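## Task

The reel in the right gripper already has one cable end attached. Take the cable one complete turn around that reel's hub, keeping it snug, within roughly one cable thickness of the hub over almost the whole turn. Report completion only while the right gripper keeps the reel raised and still. The grippers must be the only support for the reel, and it must not drop when the other arm is withdrawn. Apart from that required hold, anything that stays in place only because the robot holds it does not count.

## Robot and tools

Robot: two arms, left_arm and right_arm, each ending in a parallel gripper. One arm holds the reel; the other is free to handle the cable. Loose objects may occasionally get a brief shove. Nothing may leave the table, and the arms must not collide or push hard on each other.

Frame: all poses use one scene frame. Its origin sits on the table surface midway between the arms, +z is up, +x points out across the table, and left_arm is on the +y side. The arm names do not correspond to image sides. Reported hand positions can be off, more so when the arm is stretched out. On each gripper, the fingers point along its local +z and close along its local y. end_effector_position is the spot between the finger pads, about 1 cm short of the tips.

Row layout (used by execute_actions and move): 16 numbers, always including both arms: left_arm x, y, z, qw, qx, qy, qz, opening, then right_arm x, y, z, qw, qx, qy, qz, opening. x, y, z are an absolute target position in metres in the scene frame; the quaternion is an absolute target orientation, w first. Opening runs from -1 (closed) to +1 (fully open, 0.094 m). To keep an arm still, resend its last reported pose exactly with the opening it should keep; to keep a gripper's orientation fixed, repeat the same quaternion in every row rather than copying a drifted reported one.

execute_actions(actions): a list of up to 15 actions. Each action is a table of up to 15 rows, one row per 1/30 s step; a short table repeats its final row until 15 steps have passed (0.5 s per action). An action is rejected for both arms if any target lies more than 0.6 m from that gripper's current position along any of its own axes. If any action is malformed, or the first fails that check against the latest reported state, nothing runs. An empty list just returns state and images.

move(target, speed, blocking): target is one 16-number row of absolute poses. Each gripper travels a straight line toward its pose; both finish together, lasting 0.5 to 10 s (cut off at 10 s). speed is the path top speed in m/s, 0.002 to 0.5, default 0.25; rotation is capped at twice that in rad/s. The opening is applied at the start. Paths ignore obstacles and the other arm; grippers lag, drift and may overshoot speed near full extension. Faster contact hits harder, and targets set deeper past a contact press harder. With blocking=false the result returns after 0.5 s while motion continues; other moves and execute_actions are refused until a result shows it ended, so use wait or stop. The result adds a move: line giving the ending (done, off_target, moving, held, fault) and active limits: limits=paced means the sent pose was clipped; limits=held means a check blocked some steps, after which the arm may jump faster. Distance to each pose is also given.

wait(seconds): 0 to 10 s of letting the scene run under the last commands; returns early if a running move ends. stop(): brakes the running move (needs braking room; fingers continue). zoom_image(camera, region): region is [x0, y0, x1, y1] in pixels of one camera's latest image, at most 504 by 504, origin top-left. finished_scene(scene): ends the scene with that number (1 or 2) irreversibly; the goal must hold at that moment. Replying without a tool call ends everything.

Controller behaviour: each step, the commanded pose is limited to 70 mm and 16 degrees from the measured pose, then damped inverse kinematics pursues it, favouring position over orientation. Far targets need several actions; after an action the arm stops at its last clipped pose. Joint friction can leave the hand up to about 31 mm short, and very small commands may not move it. Elbows cannot fully straighten. Joint ranges (rad): waist -2.618 to 3.054, shoulder 0.000 to 3.142, elbow 0.000 to 3.142, wrist pitch -1.571 to 1.571, wrist yaw -1.571 to 1.571, wrist roll -2.094 to 2.094.

Results: a state line per arm with position and quaternion; Hand target lines showing where the controller is heading; grip_measured (opening on the command scale; the last Joint positions value is the opening in metres; up to about 1 mm bias per gripper); joint torques (noisy, offset, nonzero in free air); step readings of positions, with HELD marking steps where an arm's command was held back; pose unreachable lines when the clearance check altered a command; FAULT lines for arm stops. To grip, command about 0.03 below grip_measured for a firm hold, less for lighter. Pad force is about 50 to 62 N, lower on parts under about 2 mm thick.

Motor heat: holding loads warms motors. MOTOR HOT warns from 75 °C; at 90 °C that arm halts for 10 s; at 100 °C its motors and gripper go limp and it drops. Avoid long heavy holds.

Cameras: cam_high, cam_low, cam_left_wrist, cam_right_wrist, each 504x504, returned in that order, with pinhole+radial calibration given (K, D, T_world_to_cam) that may be slightly off.

Avoid: dropping the reel, letting anything fall off the table, arm-on-arm contact, fast impacts, and deep presses into contact.

Each tool is called after "Call:" in YAML: its name, and indented under it one key for each argument.

## Session

Call:
execute_actions:
  actions: []

Scene clock: 0.00 s.
left_arm: end_effector_position=(+0.3793, +0.3624, +0.4687) grip_measured=+1.000 end_effector_quat_wxyz=(+0.790, -0.142, +0.594, -0.054) | right_arm: end_effector_position=(+0.3020, -0.0844, +0.4280) grip_measured=-0.963 end_effector_quat_wxyz=(+0.467, -0.317, +0.808, +0.169)
Joint positions: left_arm=[-0.017  1.112  1.094  0.282 -0.229 -0.241  0.094] | right_arm=[ 0.647  1.446  1.986 -1.075  0.091  0.028  0.002]
Joint velocities: left_arm=[ 0.017 -0.002  0.012 -0.037  0.007 -0.022  0.   ] | right_arm=[ 0.012 -0.007  0.012  0.022  0.066 -0.022  0.001]
Joint torques (N m, as the arm reports them, + toward a larger angle): no reading
Motor temperatures (°C, as the motors report them): left_arm=[24 27 32 36 25 24] | right_arm=[25 30 31 36 23 23]
Hand target (left_arm): +0.379, +0.362, +0.469; +0.790, -0.142, +0.594, -0.054
Hand target (right_arm): +0.306, -0.080, +0.437; +0.484, -0.312, +0.798, +0.178
camera_calibration (this result's frames):
cam_left_wrist: T_world_to_cam=[[0.110483, -0.991841, -0.063593, 0.342029], [-0.0739085, 0.0556084, -0.995713, 0.524576], [0.991126, 0.11471, -0.0671617, -0.283394], [0, 0, 0, 1]] pos_world=[0.281861, 0.342575, 0.525045]
cam_right_wrist: T_world_to_cam=[[0.595625, -0.8029, 0.0241353, -0.264398], [-0.737658, -0.558624, -0.379209, 0.379768], [0.317949, 0.208063, -0.924996, 0.41546], [0, 0, 0, 1]] pos_world=[0.305526, -0.0865794, 0.534692]

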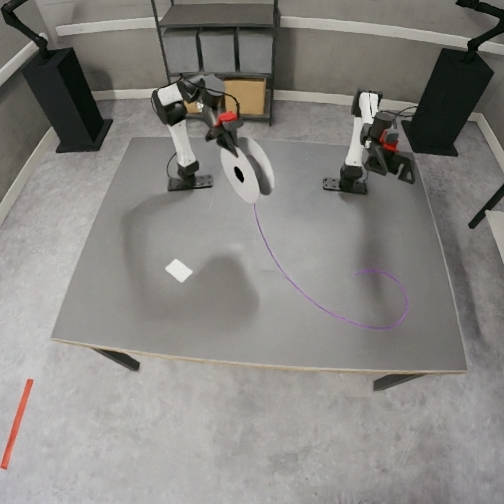

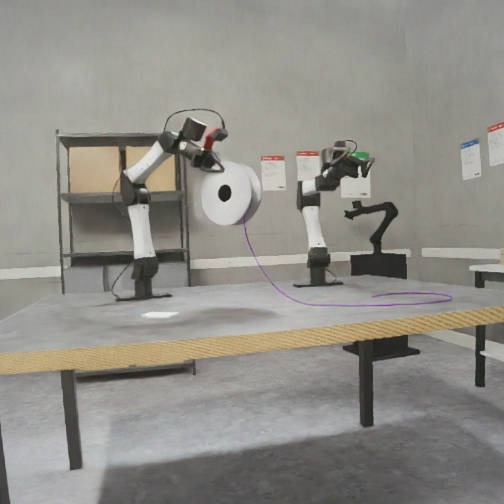

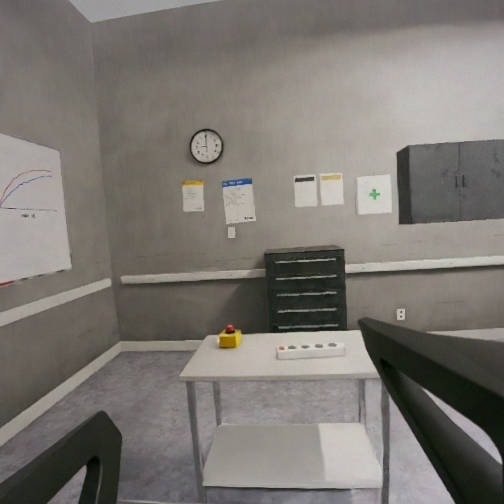

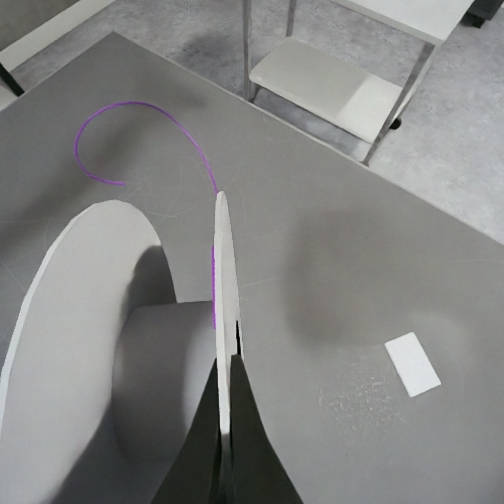

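Call:
move:
  target: [0.40,0.20,0.12,0.653,0.2706,0.653,-0.2706,1,0.27,-0.06,0.48,0.653,-0.2706,0.653,0.2706,-1]
  speed: 0.2

Scene clock: 13.80 s.
left_arm: end_effector_position=(+0.4034, +0.2060, +0.1144) grip_measured=+1.000 end_effector_quat_wxyz=(+0.649, +0.258, +0.663, -0.271) | right_arm: end_effector_position=(+0.2758, -0.0572, +0.4508) grip_measured=-0.963 end_effector_quat_wxyz=(+0.620, -0.284, +0.689, +0.247)
Joint positions: left_arm=[-0.035  1.987  0.518  1.455  0.678 -0.016  0.094] | right_arm=[ 0.798  1.17   1.432 -0.376  0.208  0.012  0.002]
Joint velocities: left_arm=[-0.012 -0.007 -0.022 -0.037 -0.037 -0.007  0.   ] | right_arm=[ 0.002 -0.017 -0.002  0.022 -0.051 -0.037  0.   ]
Joint torques (N m, as the arm reports them, + toward a larger angle): left_arm=[-1.27 -6.98  5.88  1.83  0.13  0.16] | right_arm=[ 0.66 -5.71  6.09  2.91  0.15  0.  ]
Motor temperatures (°C, as the motors report them): left_arm=[24 28 34 38 25 24] | right_arm=[25 31 32 41 23 23]
Hand target (left_arm): +0.407, +0.201, +0.117; +0.654, +0.270, +0.652, -0.272
Hand target (right_arm): +0.268, -0.063, +0.480; +0.653, -0.266, +0.656, +0.269
Off the commanded pose (left_arm): 0.009 m, 2 deg.
Off the commanded pose (right_arm): 0.030 m, 6 deg.
move: off_target (right_arm)
camera_calibration (this result's frames):
cam_left_wrist: T_world_to_cam=[[-0.708724, -0.629817, -0.31787, 0.446688], [-0.00881997, 0.458444, -0.88868, 0.0606997], [0.705431, -0.627025, -0.330465, -0.0149179], [0, 0, 0, 1]] pos_world=[0.327637, 0.24415, 0.191001]
cam_right_wrist: T_world_to_cam=[[0.629918, -0.776206, -0.0265953, -0.212631], [-0.548728, -0.420555, -0.722517, 0.494821], [0.549638, 0.46972, -0.690841, 0.284689], [0, 0, 0, 1]] pos_world=[0.248987, -0.0906699, 0.548537]

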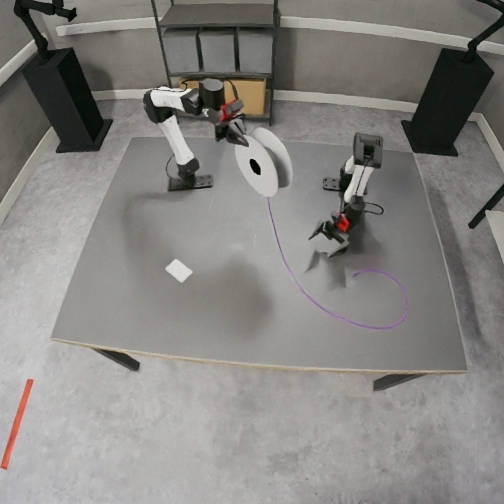

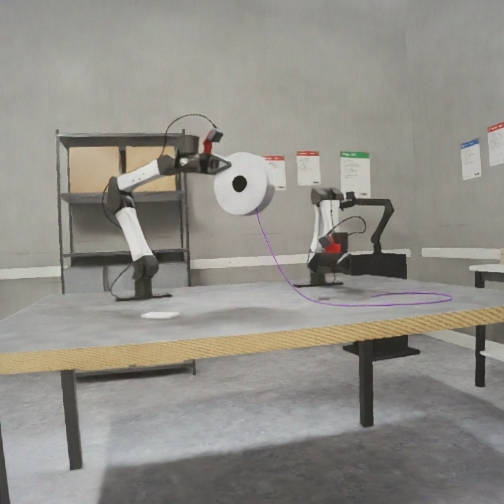

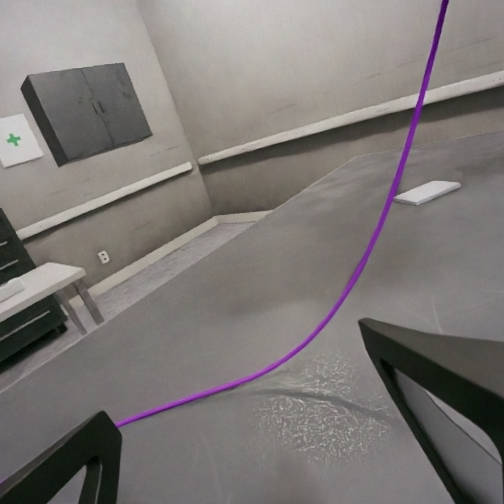

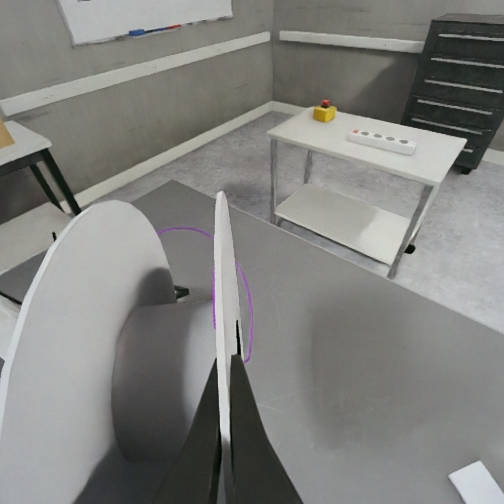

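Call:
move:
  target: [0.44,0.115,0.13,0.653,0.2706,0.653,-0.2706,1,0.27,-0.06,0.48,0.653,-0.2706,0.653,0.2706,-1]
  speed: 0.12

Scene clock: 19.00 s.
left_arm: end_effector_position=(+0.4348, +0.1179, +0.1372) grip_measured=+1.000 end_effector_quat_wxyz=(+0.658, +0.270, +0.647, -0.276) | right_arm: end_effector_position=(+0.2756, -0.0568, +0.4515) grip_measured=-0.963 end_effector_quat_wxyz=(+0.621, -0.285, +0.687, +0.247)
Joint positions: left_arm=[-0.279  2.027  0.743  1.304  0.459 -0.011  0.094] | right_arm=[ 0.798  1.17   1.432 -0.373  0.205  0.007  0.002]
Joint velocities: left_arm=[-0.012  0.002 -0.002 -0.051 -0.007 -0.066  0.   ] | right_arm=[ 0.007 -0.012 -0.002 -0.037 -0.022  0.022 -0.001]
Joint torques (N m, as the arm reports them, + toward a larger angle): left_arm=[-1.02 -8.34  7.05  1.66 -0.08  0.16] | right_arm=[ 0.1  -5.46  6.13  2.9   0.03 -0.01]
Motor temperatures (°C, as the motors report them): left_arm=[24 28 34 39 25 24] | right_arm=[25 31 32 43 23 23]
Hand target (left_arm): +0.440, +0.115, +0.131; +0.653, +0.270, +0.653, -0.271
Hand target (right_arm): +0.269, -0.062, +0.479; +0.652, -0.270, +0.655, +0.270
Off the commanded pose (left_arm): 0.009 m, 1 deg.
Off the commanded pose (right_arm): 0.029 m, 6 deg.
move: off_target (right_arm)
camera_calibration (this result's frames):
cam_left_wrist: T_world_to_cam=[[-0.712571, -0.613182, -0.340956, 0.423535], [0.0352472, 0.454069, -0.890269, 0.103194], [0.700714, -0.646397, -0.301943, -0.0843425], [0, 0, 0, 1]] pos_world=[0.357261, 0.158328, 0.210811]
cam_right_wrist: T_world_to_cam=[[0.632184, -0.774471, -0.0231964, -0.214257], [-0.544185, -0.422497, -0.724817, 0.495043], [0.551549, 0.470841, -0.688551, 0.283654], [0, 0, 0, 1]] pos_world=[0.248395, -0.0903376, 0.549156]

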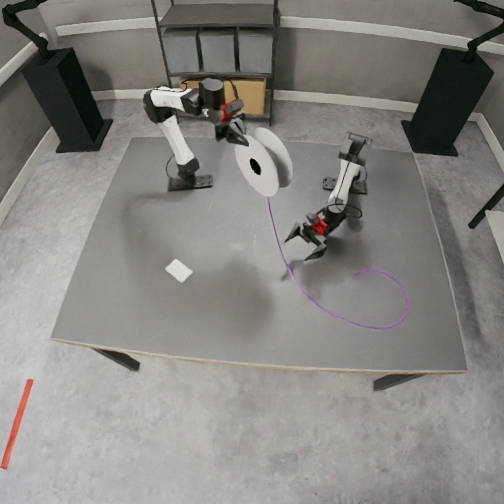

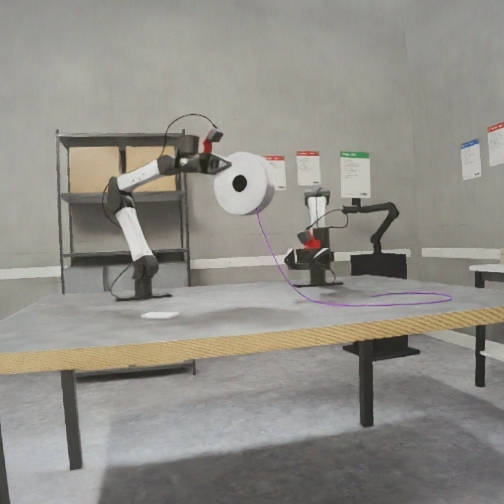

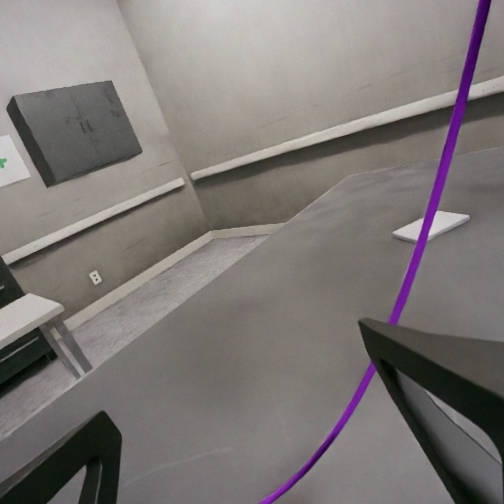

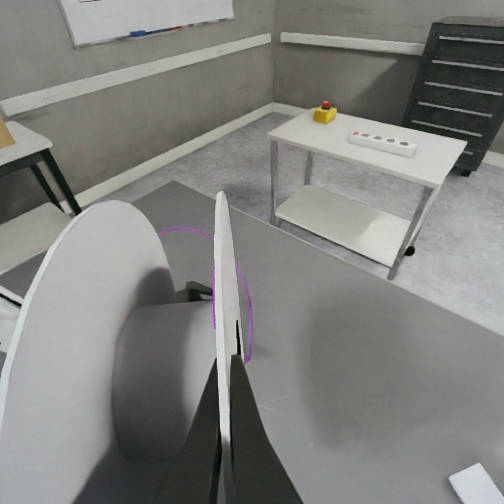

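Shift right 4 cm, then forward.

Call:
move:
  target: [0.405,0.085,0.13,0.653,0.2706,0.653,-0.2706,1,0.27,-0.06,0.48,0.653,-0.2706,0.653,0.2706,-1]
  speed: 0.08

Call:
move:
  target: [0.44,0.05,0.13,0.653,0.2706,0.653,-0.2706,1,0.27,-0.06,0.48,0.653,-0.2706,0.653,0.2706,-1]
  speed: 0.08

Scene clock: 22.73 s.
left_arm: end_effector_position=(+0.4116, +0.0819, +0.1321) grip_measured=+1.000 end_effector_quat_wxyz=(+0.653, +0.270, +0.651, -0.277) | right_arm: end_effector_position=(+0.2756, -0.0568, +0.4515) grip_measured=-0.963 end_effector_quat_wxyz=(+0.621, -0.285, +0.687, +0.247)
Joint positions: left_arm=[-0.405  2.018  0.71   1.315  0.335 -0.01   0.094] | right_arm=[ 0.798  1.17   1.432 -0.373  0.205  0.007  0.002]
Joint velocities: left_arm=[ 0.002 -0.017 -0.027 -0.081 -0.051 -0.007  0.   ] | right_arm=[-0.012 -0.012  0.012  0.007  0.066 -0.007 -0.001]
Joint torques (N m, as the arm reports them, + toward a larger angle): left_arm=[ -1.11 -10.94   3.2    1.96  -0.11   0.15] | right_arm=[ 0.1  -5.47  6.17  2.92  0.02 -0.03]
Motor temperatures (°C, as the motors report them): left_arm=[24 29 34 39 25 24] | right_arm=[25 32 33 45 23 23]
Hand target (left_arm): +0.406, +0.084, +0.130; +0.653, +0.271, +0.653, -0.271
Hand target (right_arm): +0.269, -0.062, +0.479; +0.652, -0.270, +0.655, +0.270
Off the commanded pose (left_arm): 0.008 m, 1 deg.
Off the commanded pose (right_arm): 0.029 m, 6 deg.
move: off_target (right_arm)
camera_calibration (this result's frames):
cam_left_wrist: T_world_to_cam=[[-0.717576, -0.610922, -0.334452, 0.384238], [0.0244271, 0.457833, -0.888703, 0.119781], [0.696051, -0.645882, -0.313607, -0.0894431], [0, 0, 0, 1]] pos_world=[0.335051, 0.12213, 0.206909]
cam_right_wrist: T_world_to_cam=[[0.632184, -0.774471, -0.0231964, -0.214257], [-0.544185, -0.422497, -0.724817, 0.495043], [0.551549, 0.470841, -0.688551, 0.283654], [0, 0, 0, 1]] pos_world=[0.248395, -0.0903376, 0.549156]

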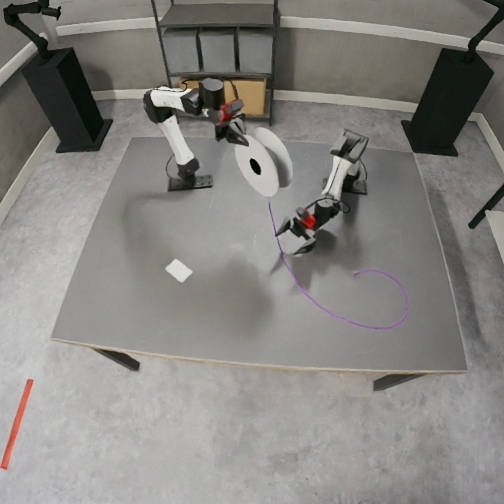

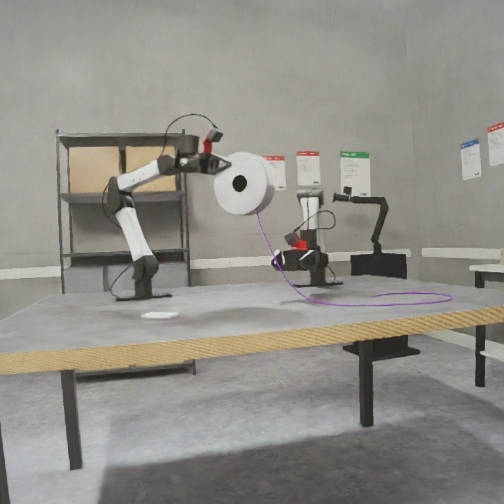

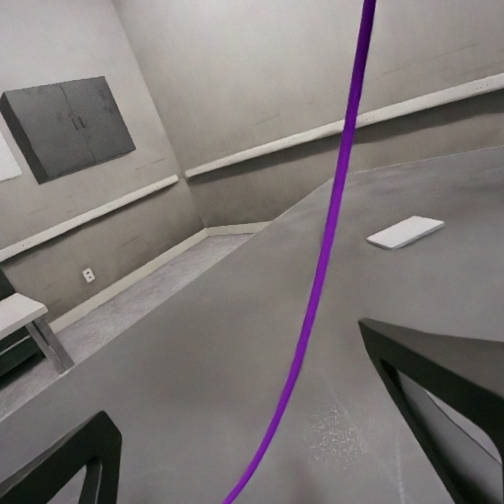

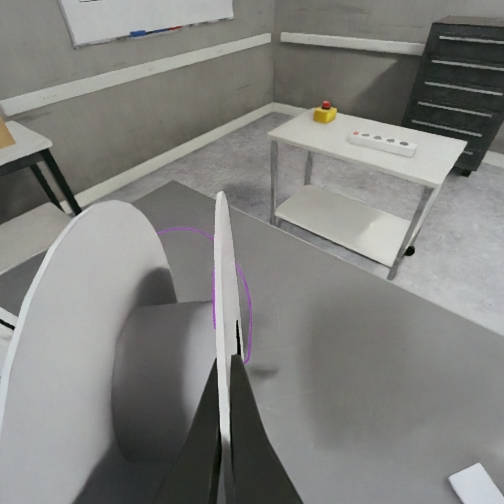

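Scene clock: 23.83 s.
left_arm: end_effector_position=(+0.4361, +0.0556, +0.1376) grip_measured=+1.000 end_effector_quat_wxyz=(+0.659, +0.268, +0.647, -0.276) | right_arm: end_effector_position=(+0.2756, -0.0569, +0.4513) grip_measured=-0.963 end_effector_quat_wxyz=(+0.621, -0.286, +0.687, +0.247)
Joint positions: left_arm=[-0.442  2.088  0.86   1.249  0.294 -0.01   0.094] | right_arm=[ 0.798  1.17   1.432 -0.373  0.205  0.007  0.002]
Joint velocities: left_arm=[-0.017 -0.002 -0.007 -0.037 -0.037 -0.037  0.   ] | right_arm=[-0.012  0.017  0.002  0.037  0.037 -0.081  0.001]
Joint torques (N m, as the arm reports them, + toward a larger angle): left_arm=[-1.3  -9.28  7.37  1.69 -0.1   0.16] | right_arm=[ 0.11 -5.45  6.14  2.95  0.04 -0.03]
Motor temperatures (°C, as the motors report them): left_arm=[24 29 34 39 25 24] | right_arm=[25 32 33 45 23 23]
Hand target (left_arm): +0.440, +0.051, +0.131; +0.653, +0.271, +0.653, -0.271
Hand target (right_arm): +0.269, -0.062, +0.479; +0.652, -0.270, +0.655, +0.270
Off the commanded pose (left_arm): 0.010 m, 1 deg.
Off the commanded pose (right_arm): 0.029 m, 6 deg.
move: off_target (right_arm)
camera_calibration (this result's frames):
cam_left_wrist: T_world_to_cam=[[-0.710545, -0.616304, -0.339553, 0.385524], [0.034286, 0.45166, -0.891531, 0.132569], [0.702816, -0.645115, -0.299794, -0.126681], [0, 0, 0, 1]] pos_world=[0.358421, 0.0960002, 0.211117]
cam_right_wrist: T_world_to_cam=[[0.632212, -0.774466, -0.0225975, -0.214545], [-0.544284, -0.423175, -0.724346, 0.494673], [0.551419, 0.47024, -0.689066, 0.283776], [0, 0, 0, 1]] pos_world=[0.248401, -0.0902673, 0.549007]

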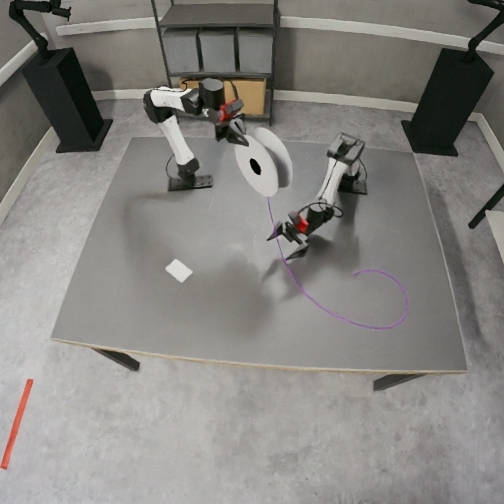

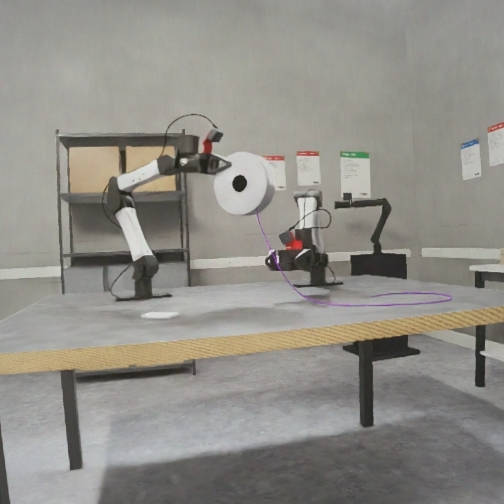

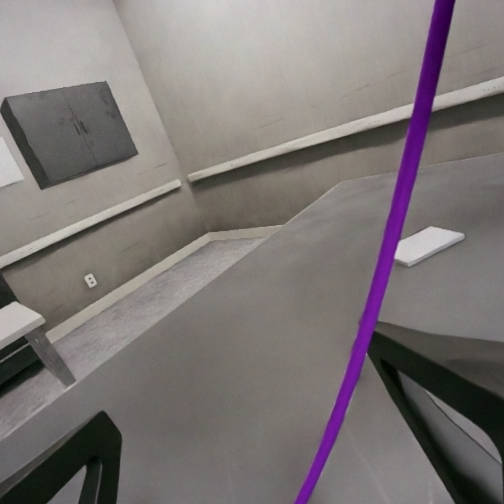

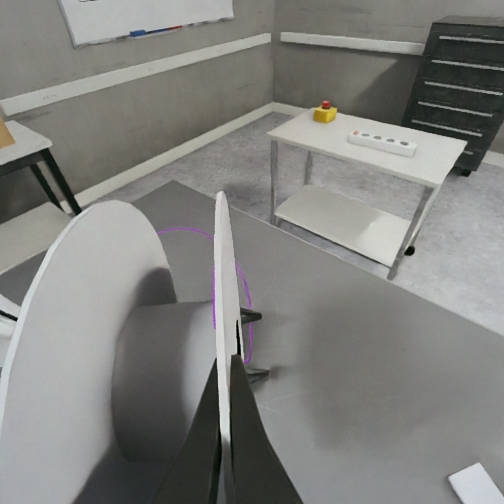

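Call:
move:
  target: [0.44,0.05,0.13,0.653,0.2706,0.653,-0.2706,-1,0.27,-0.06,0.48,0.653,-0.2706,0.653,0.2706,-1]

Scene clock: 26.03 s.
left_arm: end_effector_position=(+0.4362, +0.0558, +0.1372) grip_measured=-0.978 end_effector_quat_wxyz=(+0.659, +0.267, +0.647, -0.275) | right_arm: end_effector_position=(+0.2756, -0.0569, +0.4506) grip_measured=-0.963 end_effector_quat_wxyz=(+0.620, -0.286, +0.688, +0.246)
Joint positions: left_arm=[-0.442  2.088  0.86   1.247  0.292 -0.01   0.001] | right_arm=[ 0.798  1.17   1.432 -0.376  0.205  0.007  0.002]
Joint velocities: left_arm=[-0.017 -0.012 -0.002 -0.022 -0.037 -0.022  0.   ] | right_arm=[-0.007 -0.012  0.002 -0.007  0.022  0.037  0.   ]
Joint torques (N m, as the arm reports them, + toward a larger angle): left_arm=[-1.36 -9.1   7.36  1.7  -0.09  0.15] | right_arm=[ 0.12 -5.49  6.1   2.93  0.03 -0.03]
Motor temperatures (°C, as the motors report them): left_arm=[24 30 34 40 25 24] | right_arm=[25 32 33 45 23 23]
Hand target (left_arm): +0.440, +0.050, +0.130; +0.653, +0.271, +0.653, -0.271
Hand target (right_arm): +0.269, -0.062, +0.479; +0.652, -0.270, +0.655, +0.270
Off the commanded pose (left_arm): 0.010 m, 1 deg.
Off the commanded pose (right_arm): 0.030 m, 6 deg.
move: off_target (right_arm)
camera_calibration (this result's frames):
cam_left_wrist: T_world_to_cam=[[-0.710299, -0.616877, -0.339025, 0.385441], [0.0325622, 0.452327, -0.891258, 0.132857], [0.703147, -0.644098, -0.3012, -0.126814], [0, 0, 0, 1]] pos_world=[0.35862, 0.0959946, 0.210887]
cam_right_wrist: T_world_to_cam=[[0.632174, -0.774522, -0.0217126, -0.214977], [-0.545516, -0.425007, -0.722345, 0.493419], [0.550244, 0.468492, -0.691192, 0.28451], [0, 0, 0, 1]] pos_world=[0.248521, -0.0900885, 0.548403]

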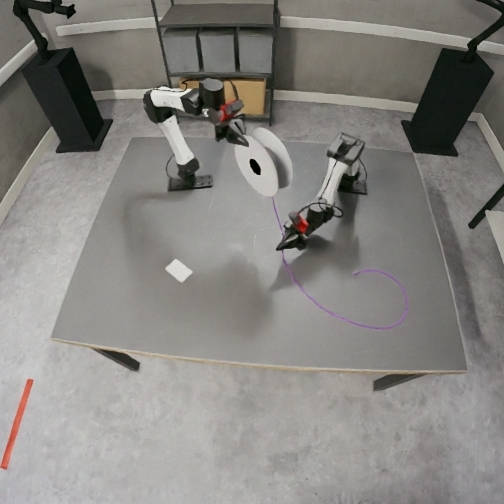

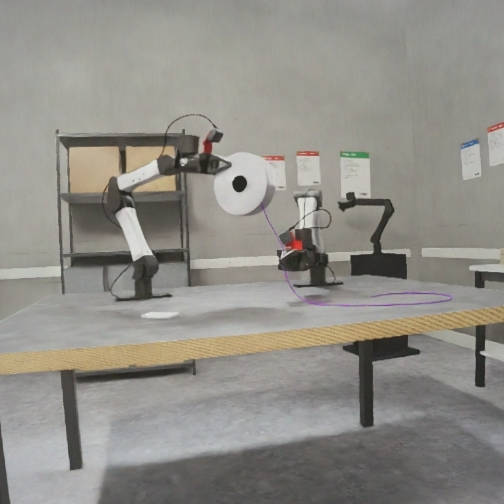

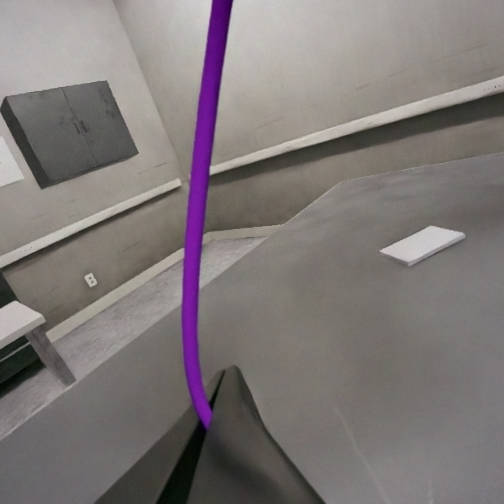

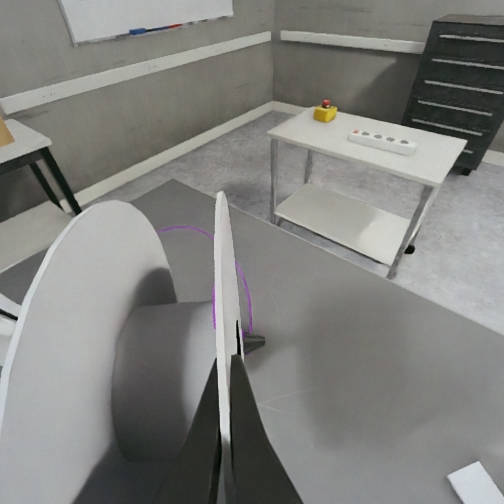

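Call:
move:
  target: [0.25,-0.03,0.13,0.653,0.2706,0.653,-0.2706,-1,0.27,-0.06,0.38,0.653,-0.2706,0.653,0.2706,-1]
  speed: 0.12

Call:
move:
  target: [0.162,-0.021,0.355,0.653,0.2706,0.653,-0.2706,-1,0.27,-0.06,0.38,0.653,-0.2706,0.653,0.2706,-1]
  speed: 0.12

Call:
move:
  target: [0.186,0.003,0.46,0.653,0.2706,0.653,-0.2706,-1,0.27,-0.06,0.38,0.653,-0.2706,0.653,0.2706,-1]
  speed: 0.1

Call:
move:
  target: [0.261,0.078,0.50,0.653,0.2706,0.653,-0.2706,-1,0.27,-0.06,0.38,0.653,-0.2706,0.653,0.2706,-1]
  speed: 0.1

Scene clock: 46.37 s.
left_arm: end_effector_position=(+0.2538, -0.0411, +0.1309) grip_measured=-0.978 end_effector_quat_wxyz=(+0.652, +0.269, +0.652, -0.277) | right_arm: end_effector_position=(+0.2751, -0.0575, +0.3489) grip_measured=-0.963 end_effector_quat_wxyz=(+0.618, -0.287, +0.689, +0.245)
Joint positions: left_arm=[-1.044  1.96   0.592  1.373 -0.305 -0.01   0.001] | right_arm=[ 0.798  1.045  0.946 -0.017  0.205  0.007  0.002]
Joint velocities: left_arm=[ 0.002  0.002 -0.002  0.095  0.007 -0.022 -0.   ] | right_arm=[ 0.012 -0.012 -0.017  0.007 -0.007  0.037 -0.001]
Joint torques (N m, as the arm reports them, + toward a larger angle): left_arm=[ -0.95 -10.02   2.93   1.99  -0.09   0.11] | right_arm=[ 0.09 -5.52  6.97  2.92  0.03 -0.02]
Motor temperatures (°C, as the motors report them): left_arm=[24 32 35 40 25 24] | right_arm=[25 32 34 49 23 23]
Hand target (left_arm): +0.250, -0.035, +0.129; +0.653, +0.269, +0.654, -0.272
Hand target (right_arm): +0.269, -0.062, +0.380; +0.652, -0.270, +0.655, +0.270
Off the commanded pose (left_arm): 0.012 m, 1 deg.
Off the commanded pose (right_arm): 0.032 m, 7 deg.
move: off_target (left_arm, right_arm)
camera_calibration (this result's frames):
cam_left_wrist: T_world_to_cam=[[-0.718279, -0.611791, -0.331343, 0.195206], [0.0209717, 0.45698, -0.88923, 0.179818], [0.695439, -0.645664, -0.315409, -0.0590706], [0, 0, 0, 1]] pos_world=[0.177521, -0.000887528, 0.205948]
cam_right_wrist: T_world_to_cam=[[0.632426, -0.774342, -0.0207595, -0.217719], [-0.546762, -0.427251, -0.720075, 0.418877], [0.548715, 0.466745, -0.693586, 0.215844], [0, 0, 0, 1]] pos_world=[0.24828, -0.0903679, 0.446809]

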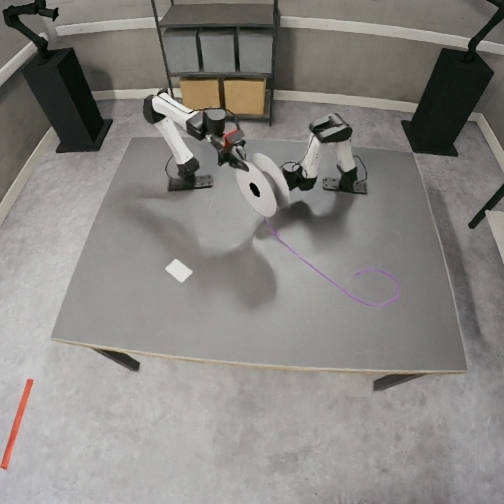

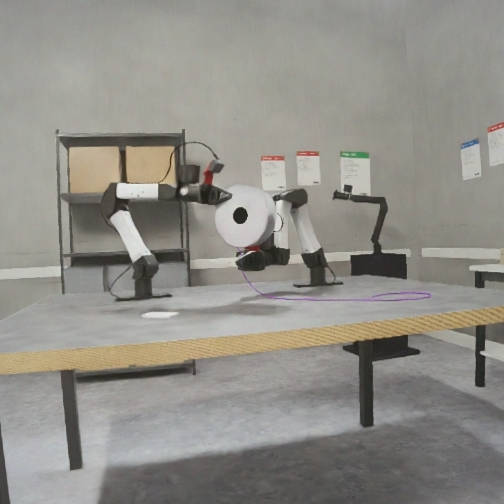

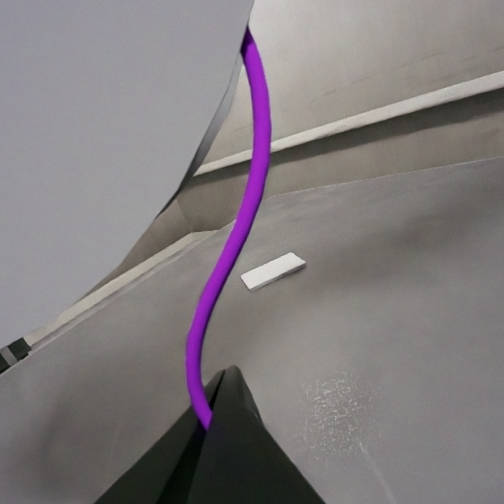

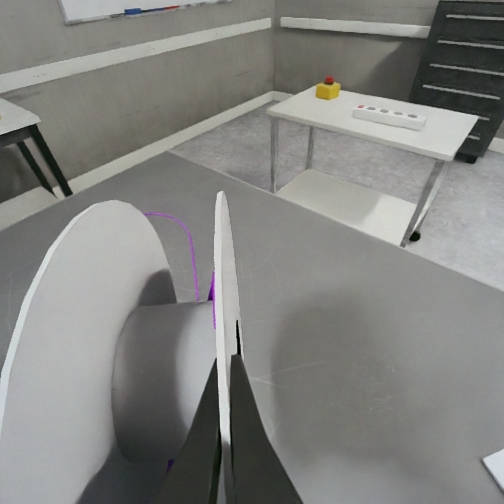

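Scene clock: 48.87 s.
left_arm: end_effector_position=(+0.1651, -0.0211, +0.3209) grip_measured=-0.979 end_effector_quat_wxyz=(+0.633, +0.296, +0.673, -0.242) | right_arm: end_effector_position=(+0.2684, -0.0495, +0.3664) grip_measured=-0.963 end_effector_quat_wxyz=(+0.631, -0.280, +0.666, +0.283)
Joint positions: left_arm=[-1.329  1.225  0.908  0.217 -0.6   -0.007  0.001] | right_arm=[0.808 1.045 0.946 0.055 0.169 0.03  0.002]
Joint velocities: left_arm=[-0.022 -0.002 -0.012 -0.007  0.022  0.051  0.001] | right_arm=[ 0.012 -0.012 -0.007  0.007  0.066 -0.007 -0.   ]
Joint torques (N m, as the arm reports them, + toward a larger angle): left_arm=[-1.94 -7.76 11.08  2.08 -0.14  0.07] | right_arm=[-0.67 -5.12  7.07  2.29  0.41 -0.27]
Motor temperatures (°C, as the motors report them): left_arm=[24 33 36 41 25 24] | right_arm=[25 32 34 49 23 23]
Hand target (left_arm): +0.160, -0.017, +0.356; +0.652, +0.270, +0.654, -0.271
Hand target (right_arm): +0.270, -0.060, +0.380; +0.653, -0.270, +0.654, +0.271
Off the commanded pose (left_arm): 0.034 m, 6 deg.
Off the commanded pose (right_arm): 0.017 m, 3 deg.
move: off_target (left_arm, right_arm)
camera_calibration (this result's frames):
cam_left_wrist: T_world_to_cam=[[-0.718363, -0.581927, -0.381202, 0.223339], [0.0000886972, 0.547889, -0.836551, 0.329952], [0.695668, -0.600981, -0.393532, 0.101402], [0, 0, 0, 1]] pos_world=[0.0898674, 0.0101303, 0.401064]
cam_right_wrist: T_world_to_cam=[[0.666925, -0.74219, -0.0660692, -0.198049], [-0.512573, -0.392617, -0.763624, 0.439733], [0.540814, 0.543145, -0.642272, 0.215086], [0, 0, 0, 1]] pos_world=[0.241158, -0.0911662, 0.460849]

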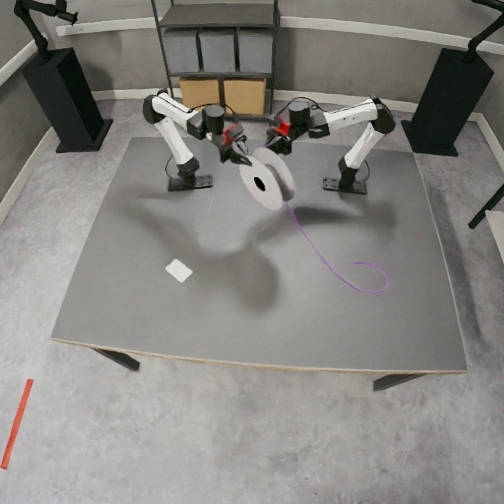

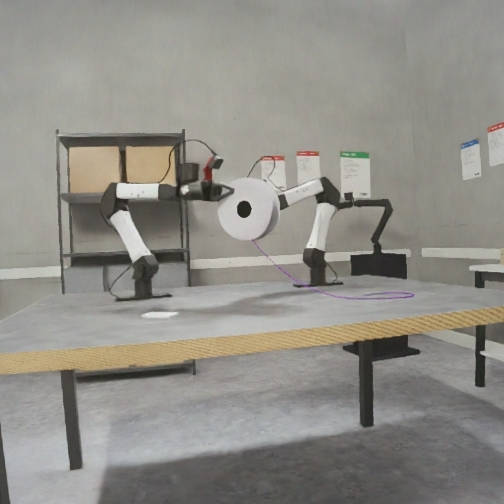

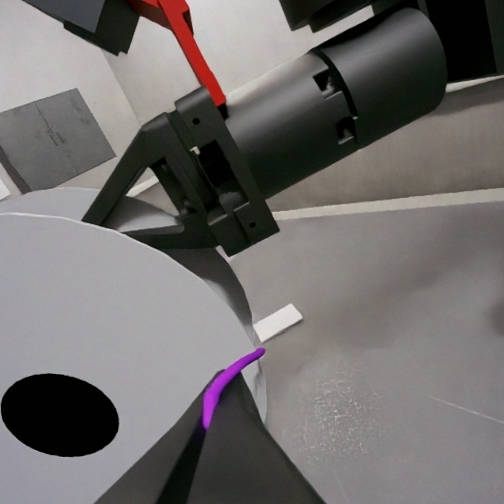

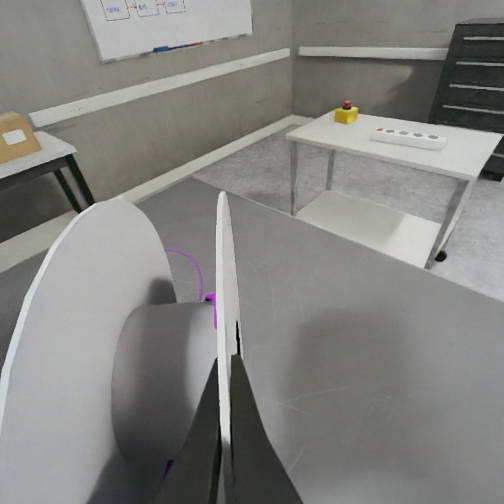

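Scene clock: 50.73 s.
left_arm: end_effector_position=(+0.1757, -0.0053, +0.3703) grip_measured=-0.979 end_effector_quat_wxyz=(+0.583, +0.353, +0.699, -0.214) | right_arm: end_effector_position=(+0.2627, -0.0522, +0.4047) grip_measured=-0.963 end_effector_quat_wxyz=(+0.664, -0.245, +0.623, +0.332)
Joint positions: left_arm=[-1.241  1.214  1.244 -0.287 -0.461 -0.     0.001] | right_arm=[0.809 1.028 0.946 0.186 0.151 0.073 0.002]
Joint velocities: left_arm=[ 0.002 -0.012  0.027 -0.066  0.022  0.037 -0.   ] | right_arm=[-0.007 -0.007  0.002  0.022 -0.037  0.022  0.   ]
Joint torques (N m, as the arm reports them, + toward a larger angle): left_arm=[ 0.31 -9.69 13.47  2.93 -0.43  0.01] | right_arm=[-1.17 -3.62  6.74  1.07  0.44 -0.73]
Motor temperatures (°C, as the motors report them): left_arm=[24 33 36 41 25 24] | right_arm=[25 32 34 48 23 23]
Hand target (left_arm): +0.179, +0.017, +0.453; +0.652, +0.271, +0.654, -0.271
Hand target (right_arm): +0.270, -0.060, +0.381; +0.654, -0.271, +0.651, +0.274
Off the commanded pose (left_arm): 0.091 m, 15 deg; position clipped at the last step of the last action.
Off the commanded pose (right_arm): 0.027 m, 8 deg.
move: off_target (left_arm, right_arm); limits=paced
camera_calibration (this result's frames):
cam_left_wrist: T_world_to_cam=[[-0.767708, -0.483573, -0.420454, 0.282719], [-0.0130757, 0.667824, -0.744205, 0.331346], [0.640666, -0.565834, -0.519017, 0.179314], [0, 0, 0, 1]] pos_world=[0.106498, 0.0168962, 0.458527]
cam_right_wrist: T_world_to_cam=[[0.686761, -0.712487, -0.143954, -0.165802], [-0.465642, -0.279154, -0.839792, 0.489424], [0.558155, 0.643767, -0.523476, 0.1968], [0, 0, 0, 1]] pos_world=[0.231918, -0.1082, 0.490167]

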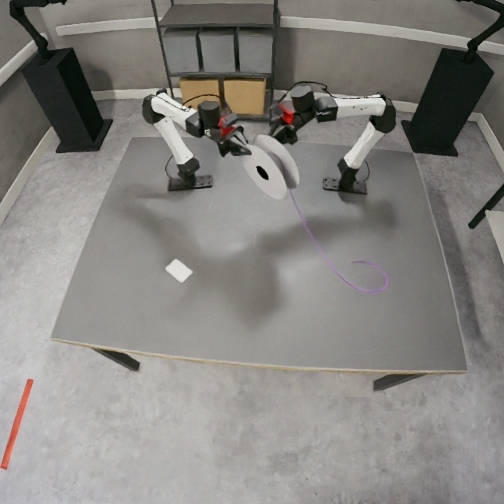

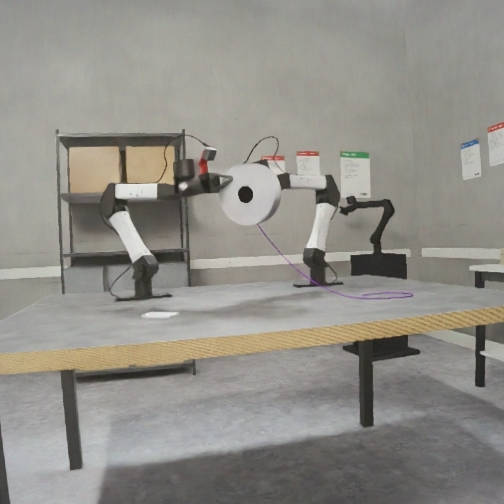

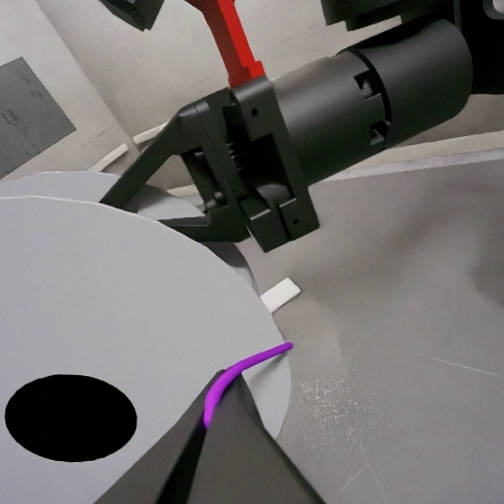

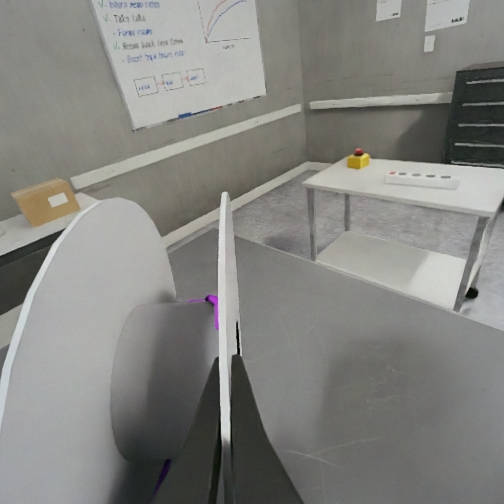

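Scene clock: 53.27 s.
left_arm: end_effector_position=(+0.2033, +0.0220, +0.3629) grip_measured=-0.978 end_effector_quat_wxyz=(+0.503, +0.412, +0.698, -0.299) | right_arm: end_effector_position=(+0.2644, -0.0563, +0.4185) grip_measured=-0.961 end_effector_quat_wxyz=(+0.680, -0.221, +0.610, +0.342)
Joint positions: left_arm=[-0.908  1.174  1.272 -0.42   0.103  0.031  0.001] | right_arm=[0.81  1.028 0.946 0.244 0.175 0.09  0.002]
Joint velocities: left_arm=[ 0.012 -0.002  0.022  0.051  0.081 -0.095 -0.   ] | right_arm=[-0.017  0.017 -0.002 -0.11   0.022  0.022 -0.001]
Joint torques (N m, as the arm reports them, + toward a larger angle): left_arm=[  4.38 -10.19  13.05   2.51  -1.3   -0.21] | right_arm=[-1.46 -3.72  6.17  0.63  0.12 -0.93]
Motor temperatures (°C, as the motors report them): left_arm=[24 33 37 42 25 24] | right_arm=[25 32 34 47 23 23]
Hand target (left_arm): +0.227, +0.061, +0.438; +0.603, +0.322, +0.672, -0.284
Hand target (right_arm): +0.270, -0.060, +0.381; +0.656, -0.270, +0.648, +0.277
Off the commanded pose (left_arm): 0.159 m, 24 deg; position and orientation clipped at the last step of the last action.
Off the commanded pose (right_arm): 0.039 m, 12 deg.
move: off_target (left_arm, right_arm); limits=paced
camera_calibration (this result's frames):
cam_left_wrist: T_world_to_cam=[[-0.905992, -0.298871, -0.299757, 0.294191], [0.0234304, 0.671659, -0.74049, 0.299189], [0.422645, -0.677901, -0.601515, 0.249952], [0, 0, 0, 1]] pos_world=[0.153884, 0.0564145, 0.460082]
cam_right_wrist: T_world_to_cam=[[0.675078, -0.71639, -0.176227, -0.151515], [-0.456359, -0.217818, -0.862724, 0.511273], [0.579661, 0.662828, -0.473975, 0.180386], [0, 0, 0, 1]] pos_world=[0.231046, -0.116744, 0.499885]

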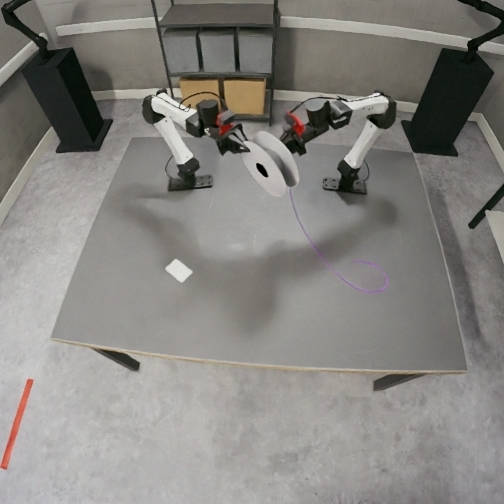

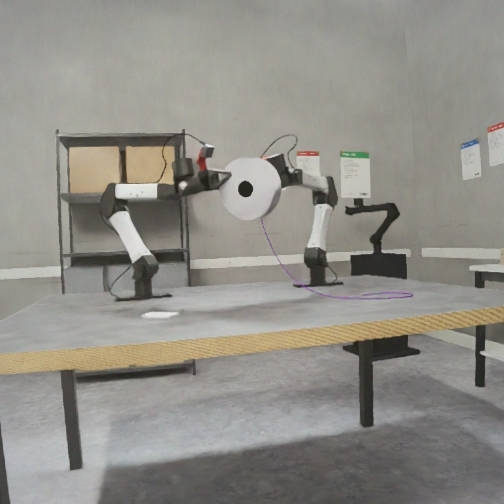

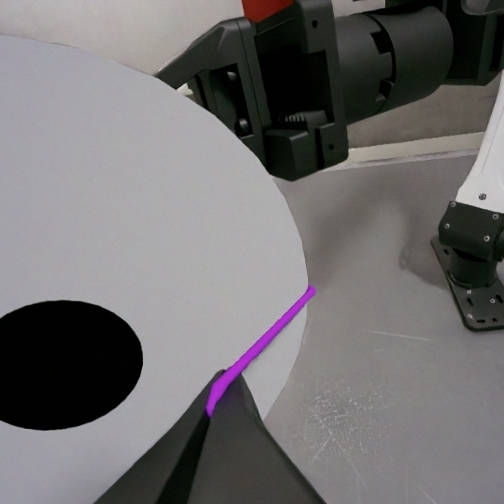

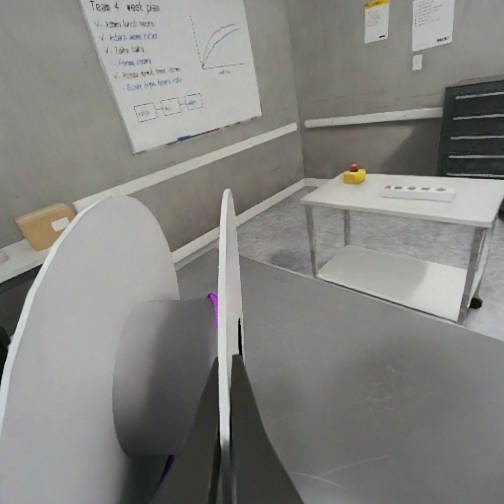

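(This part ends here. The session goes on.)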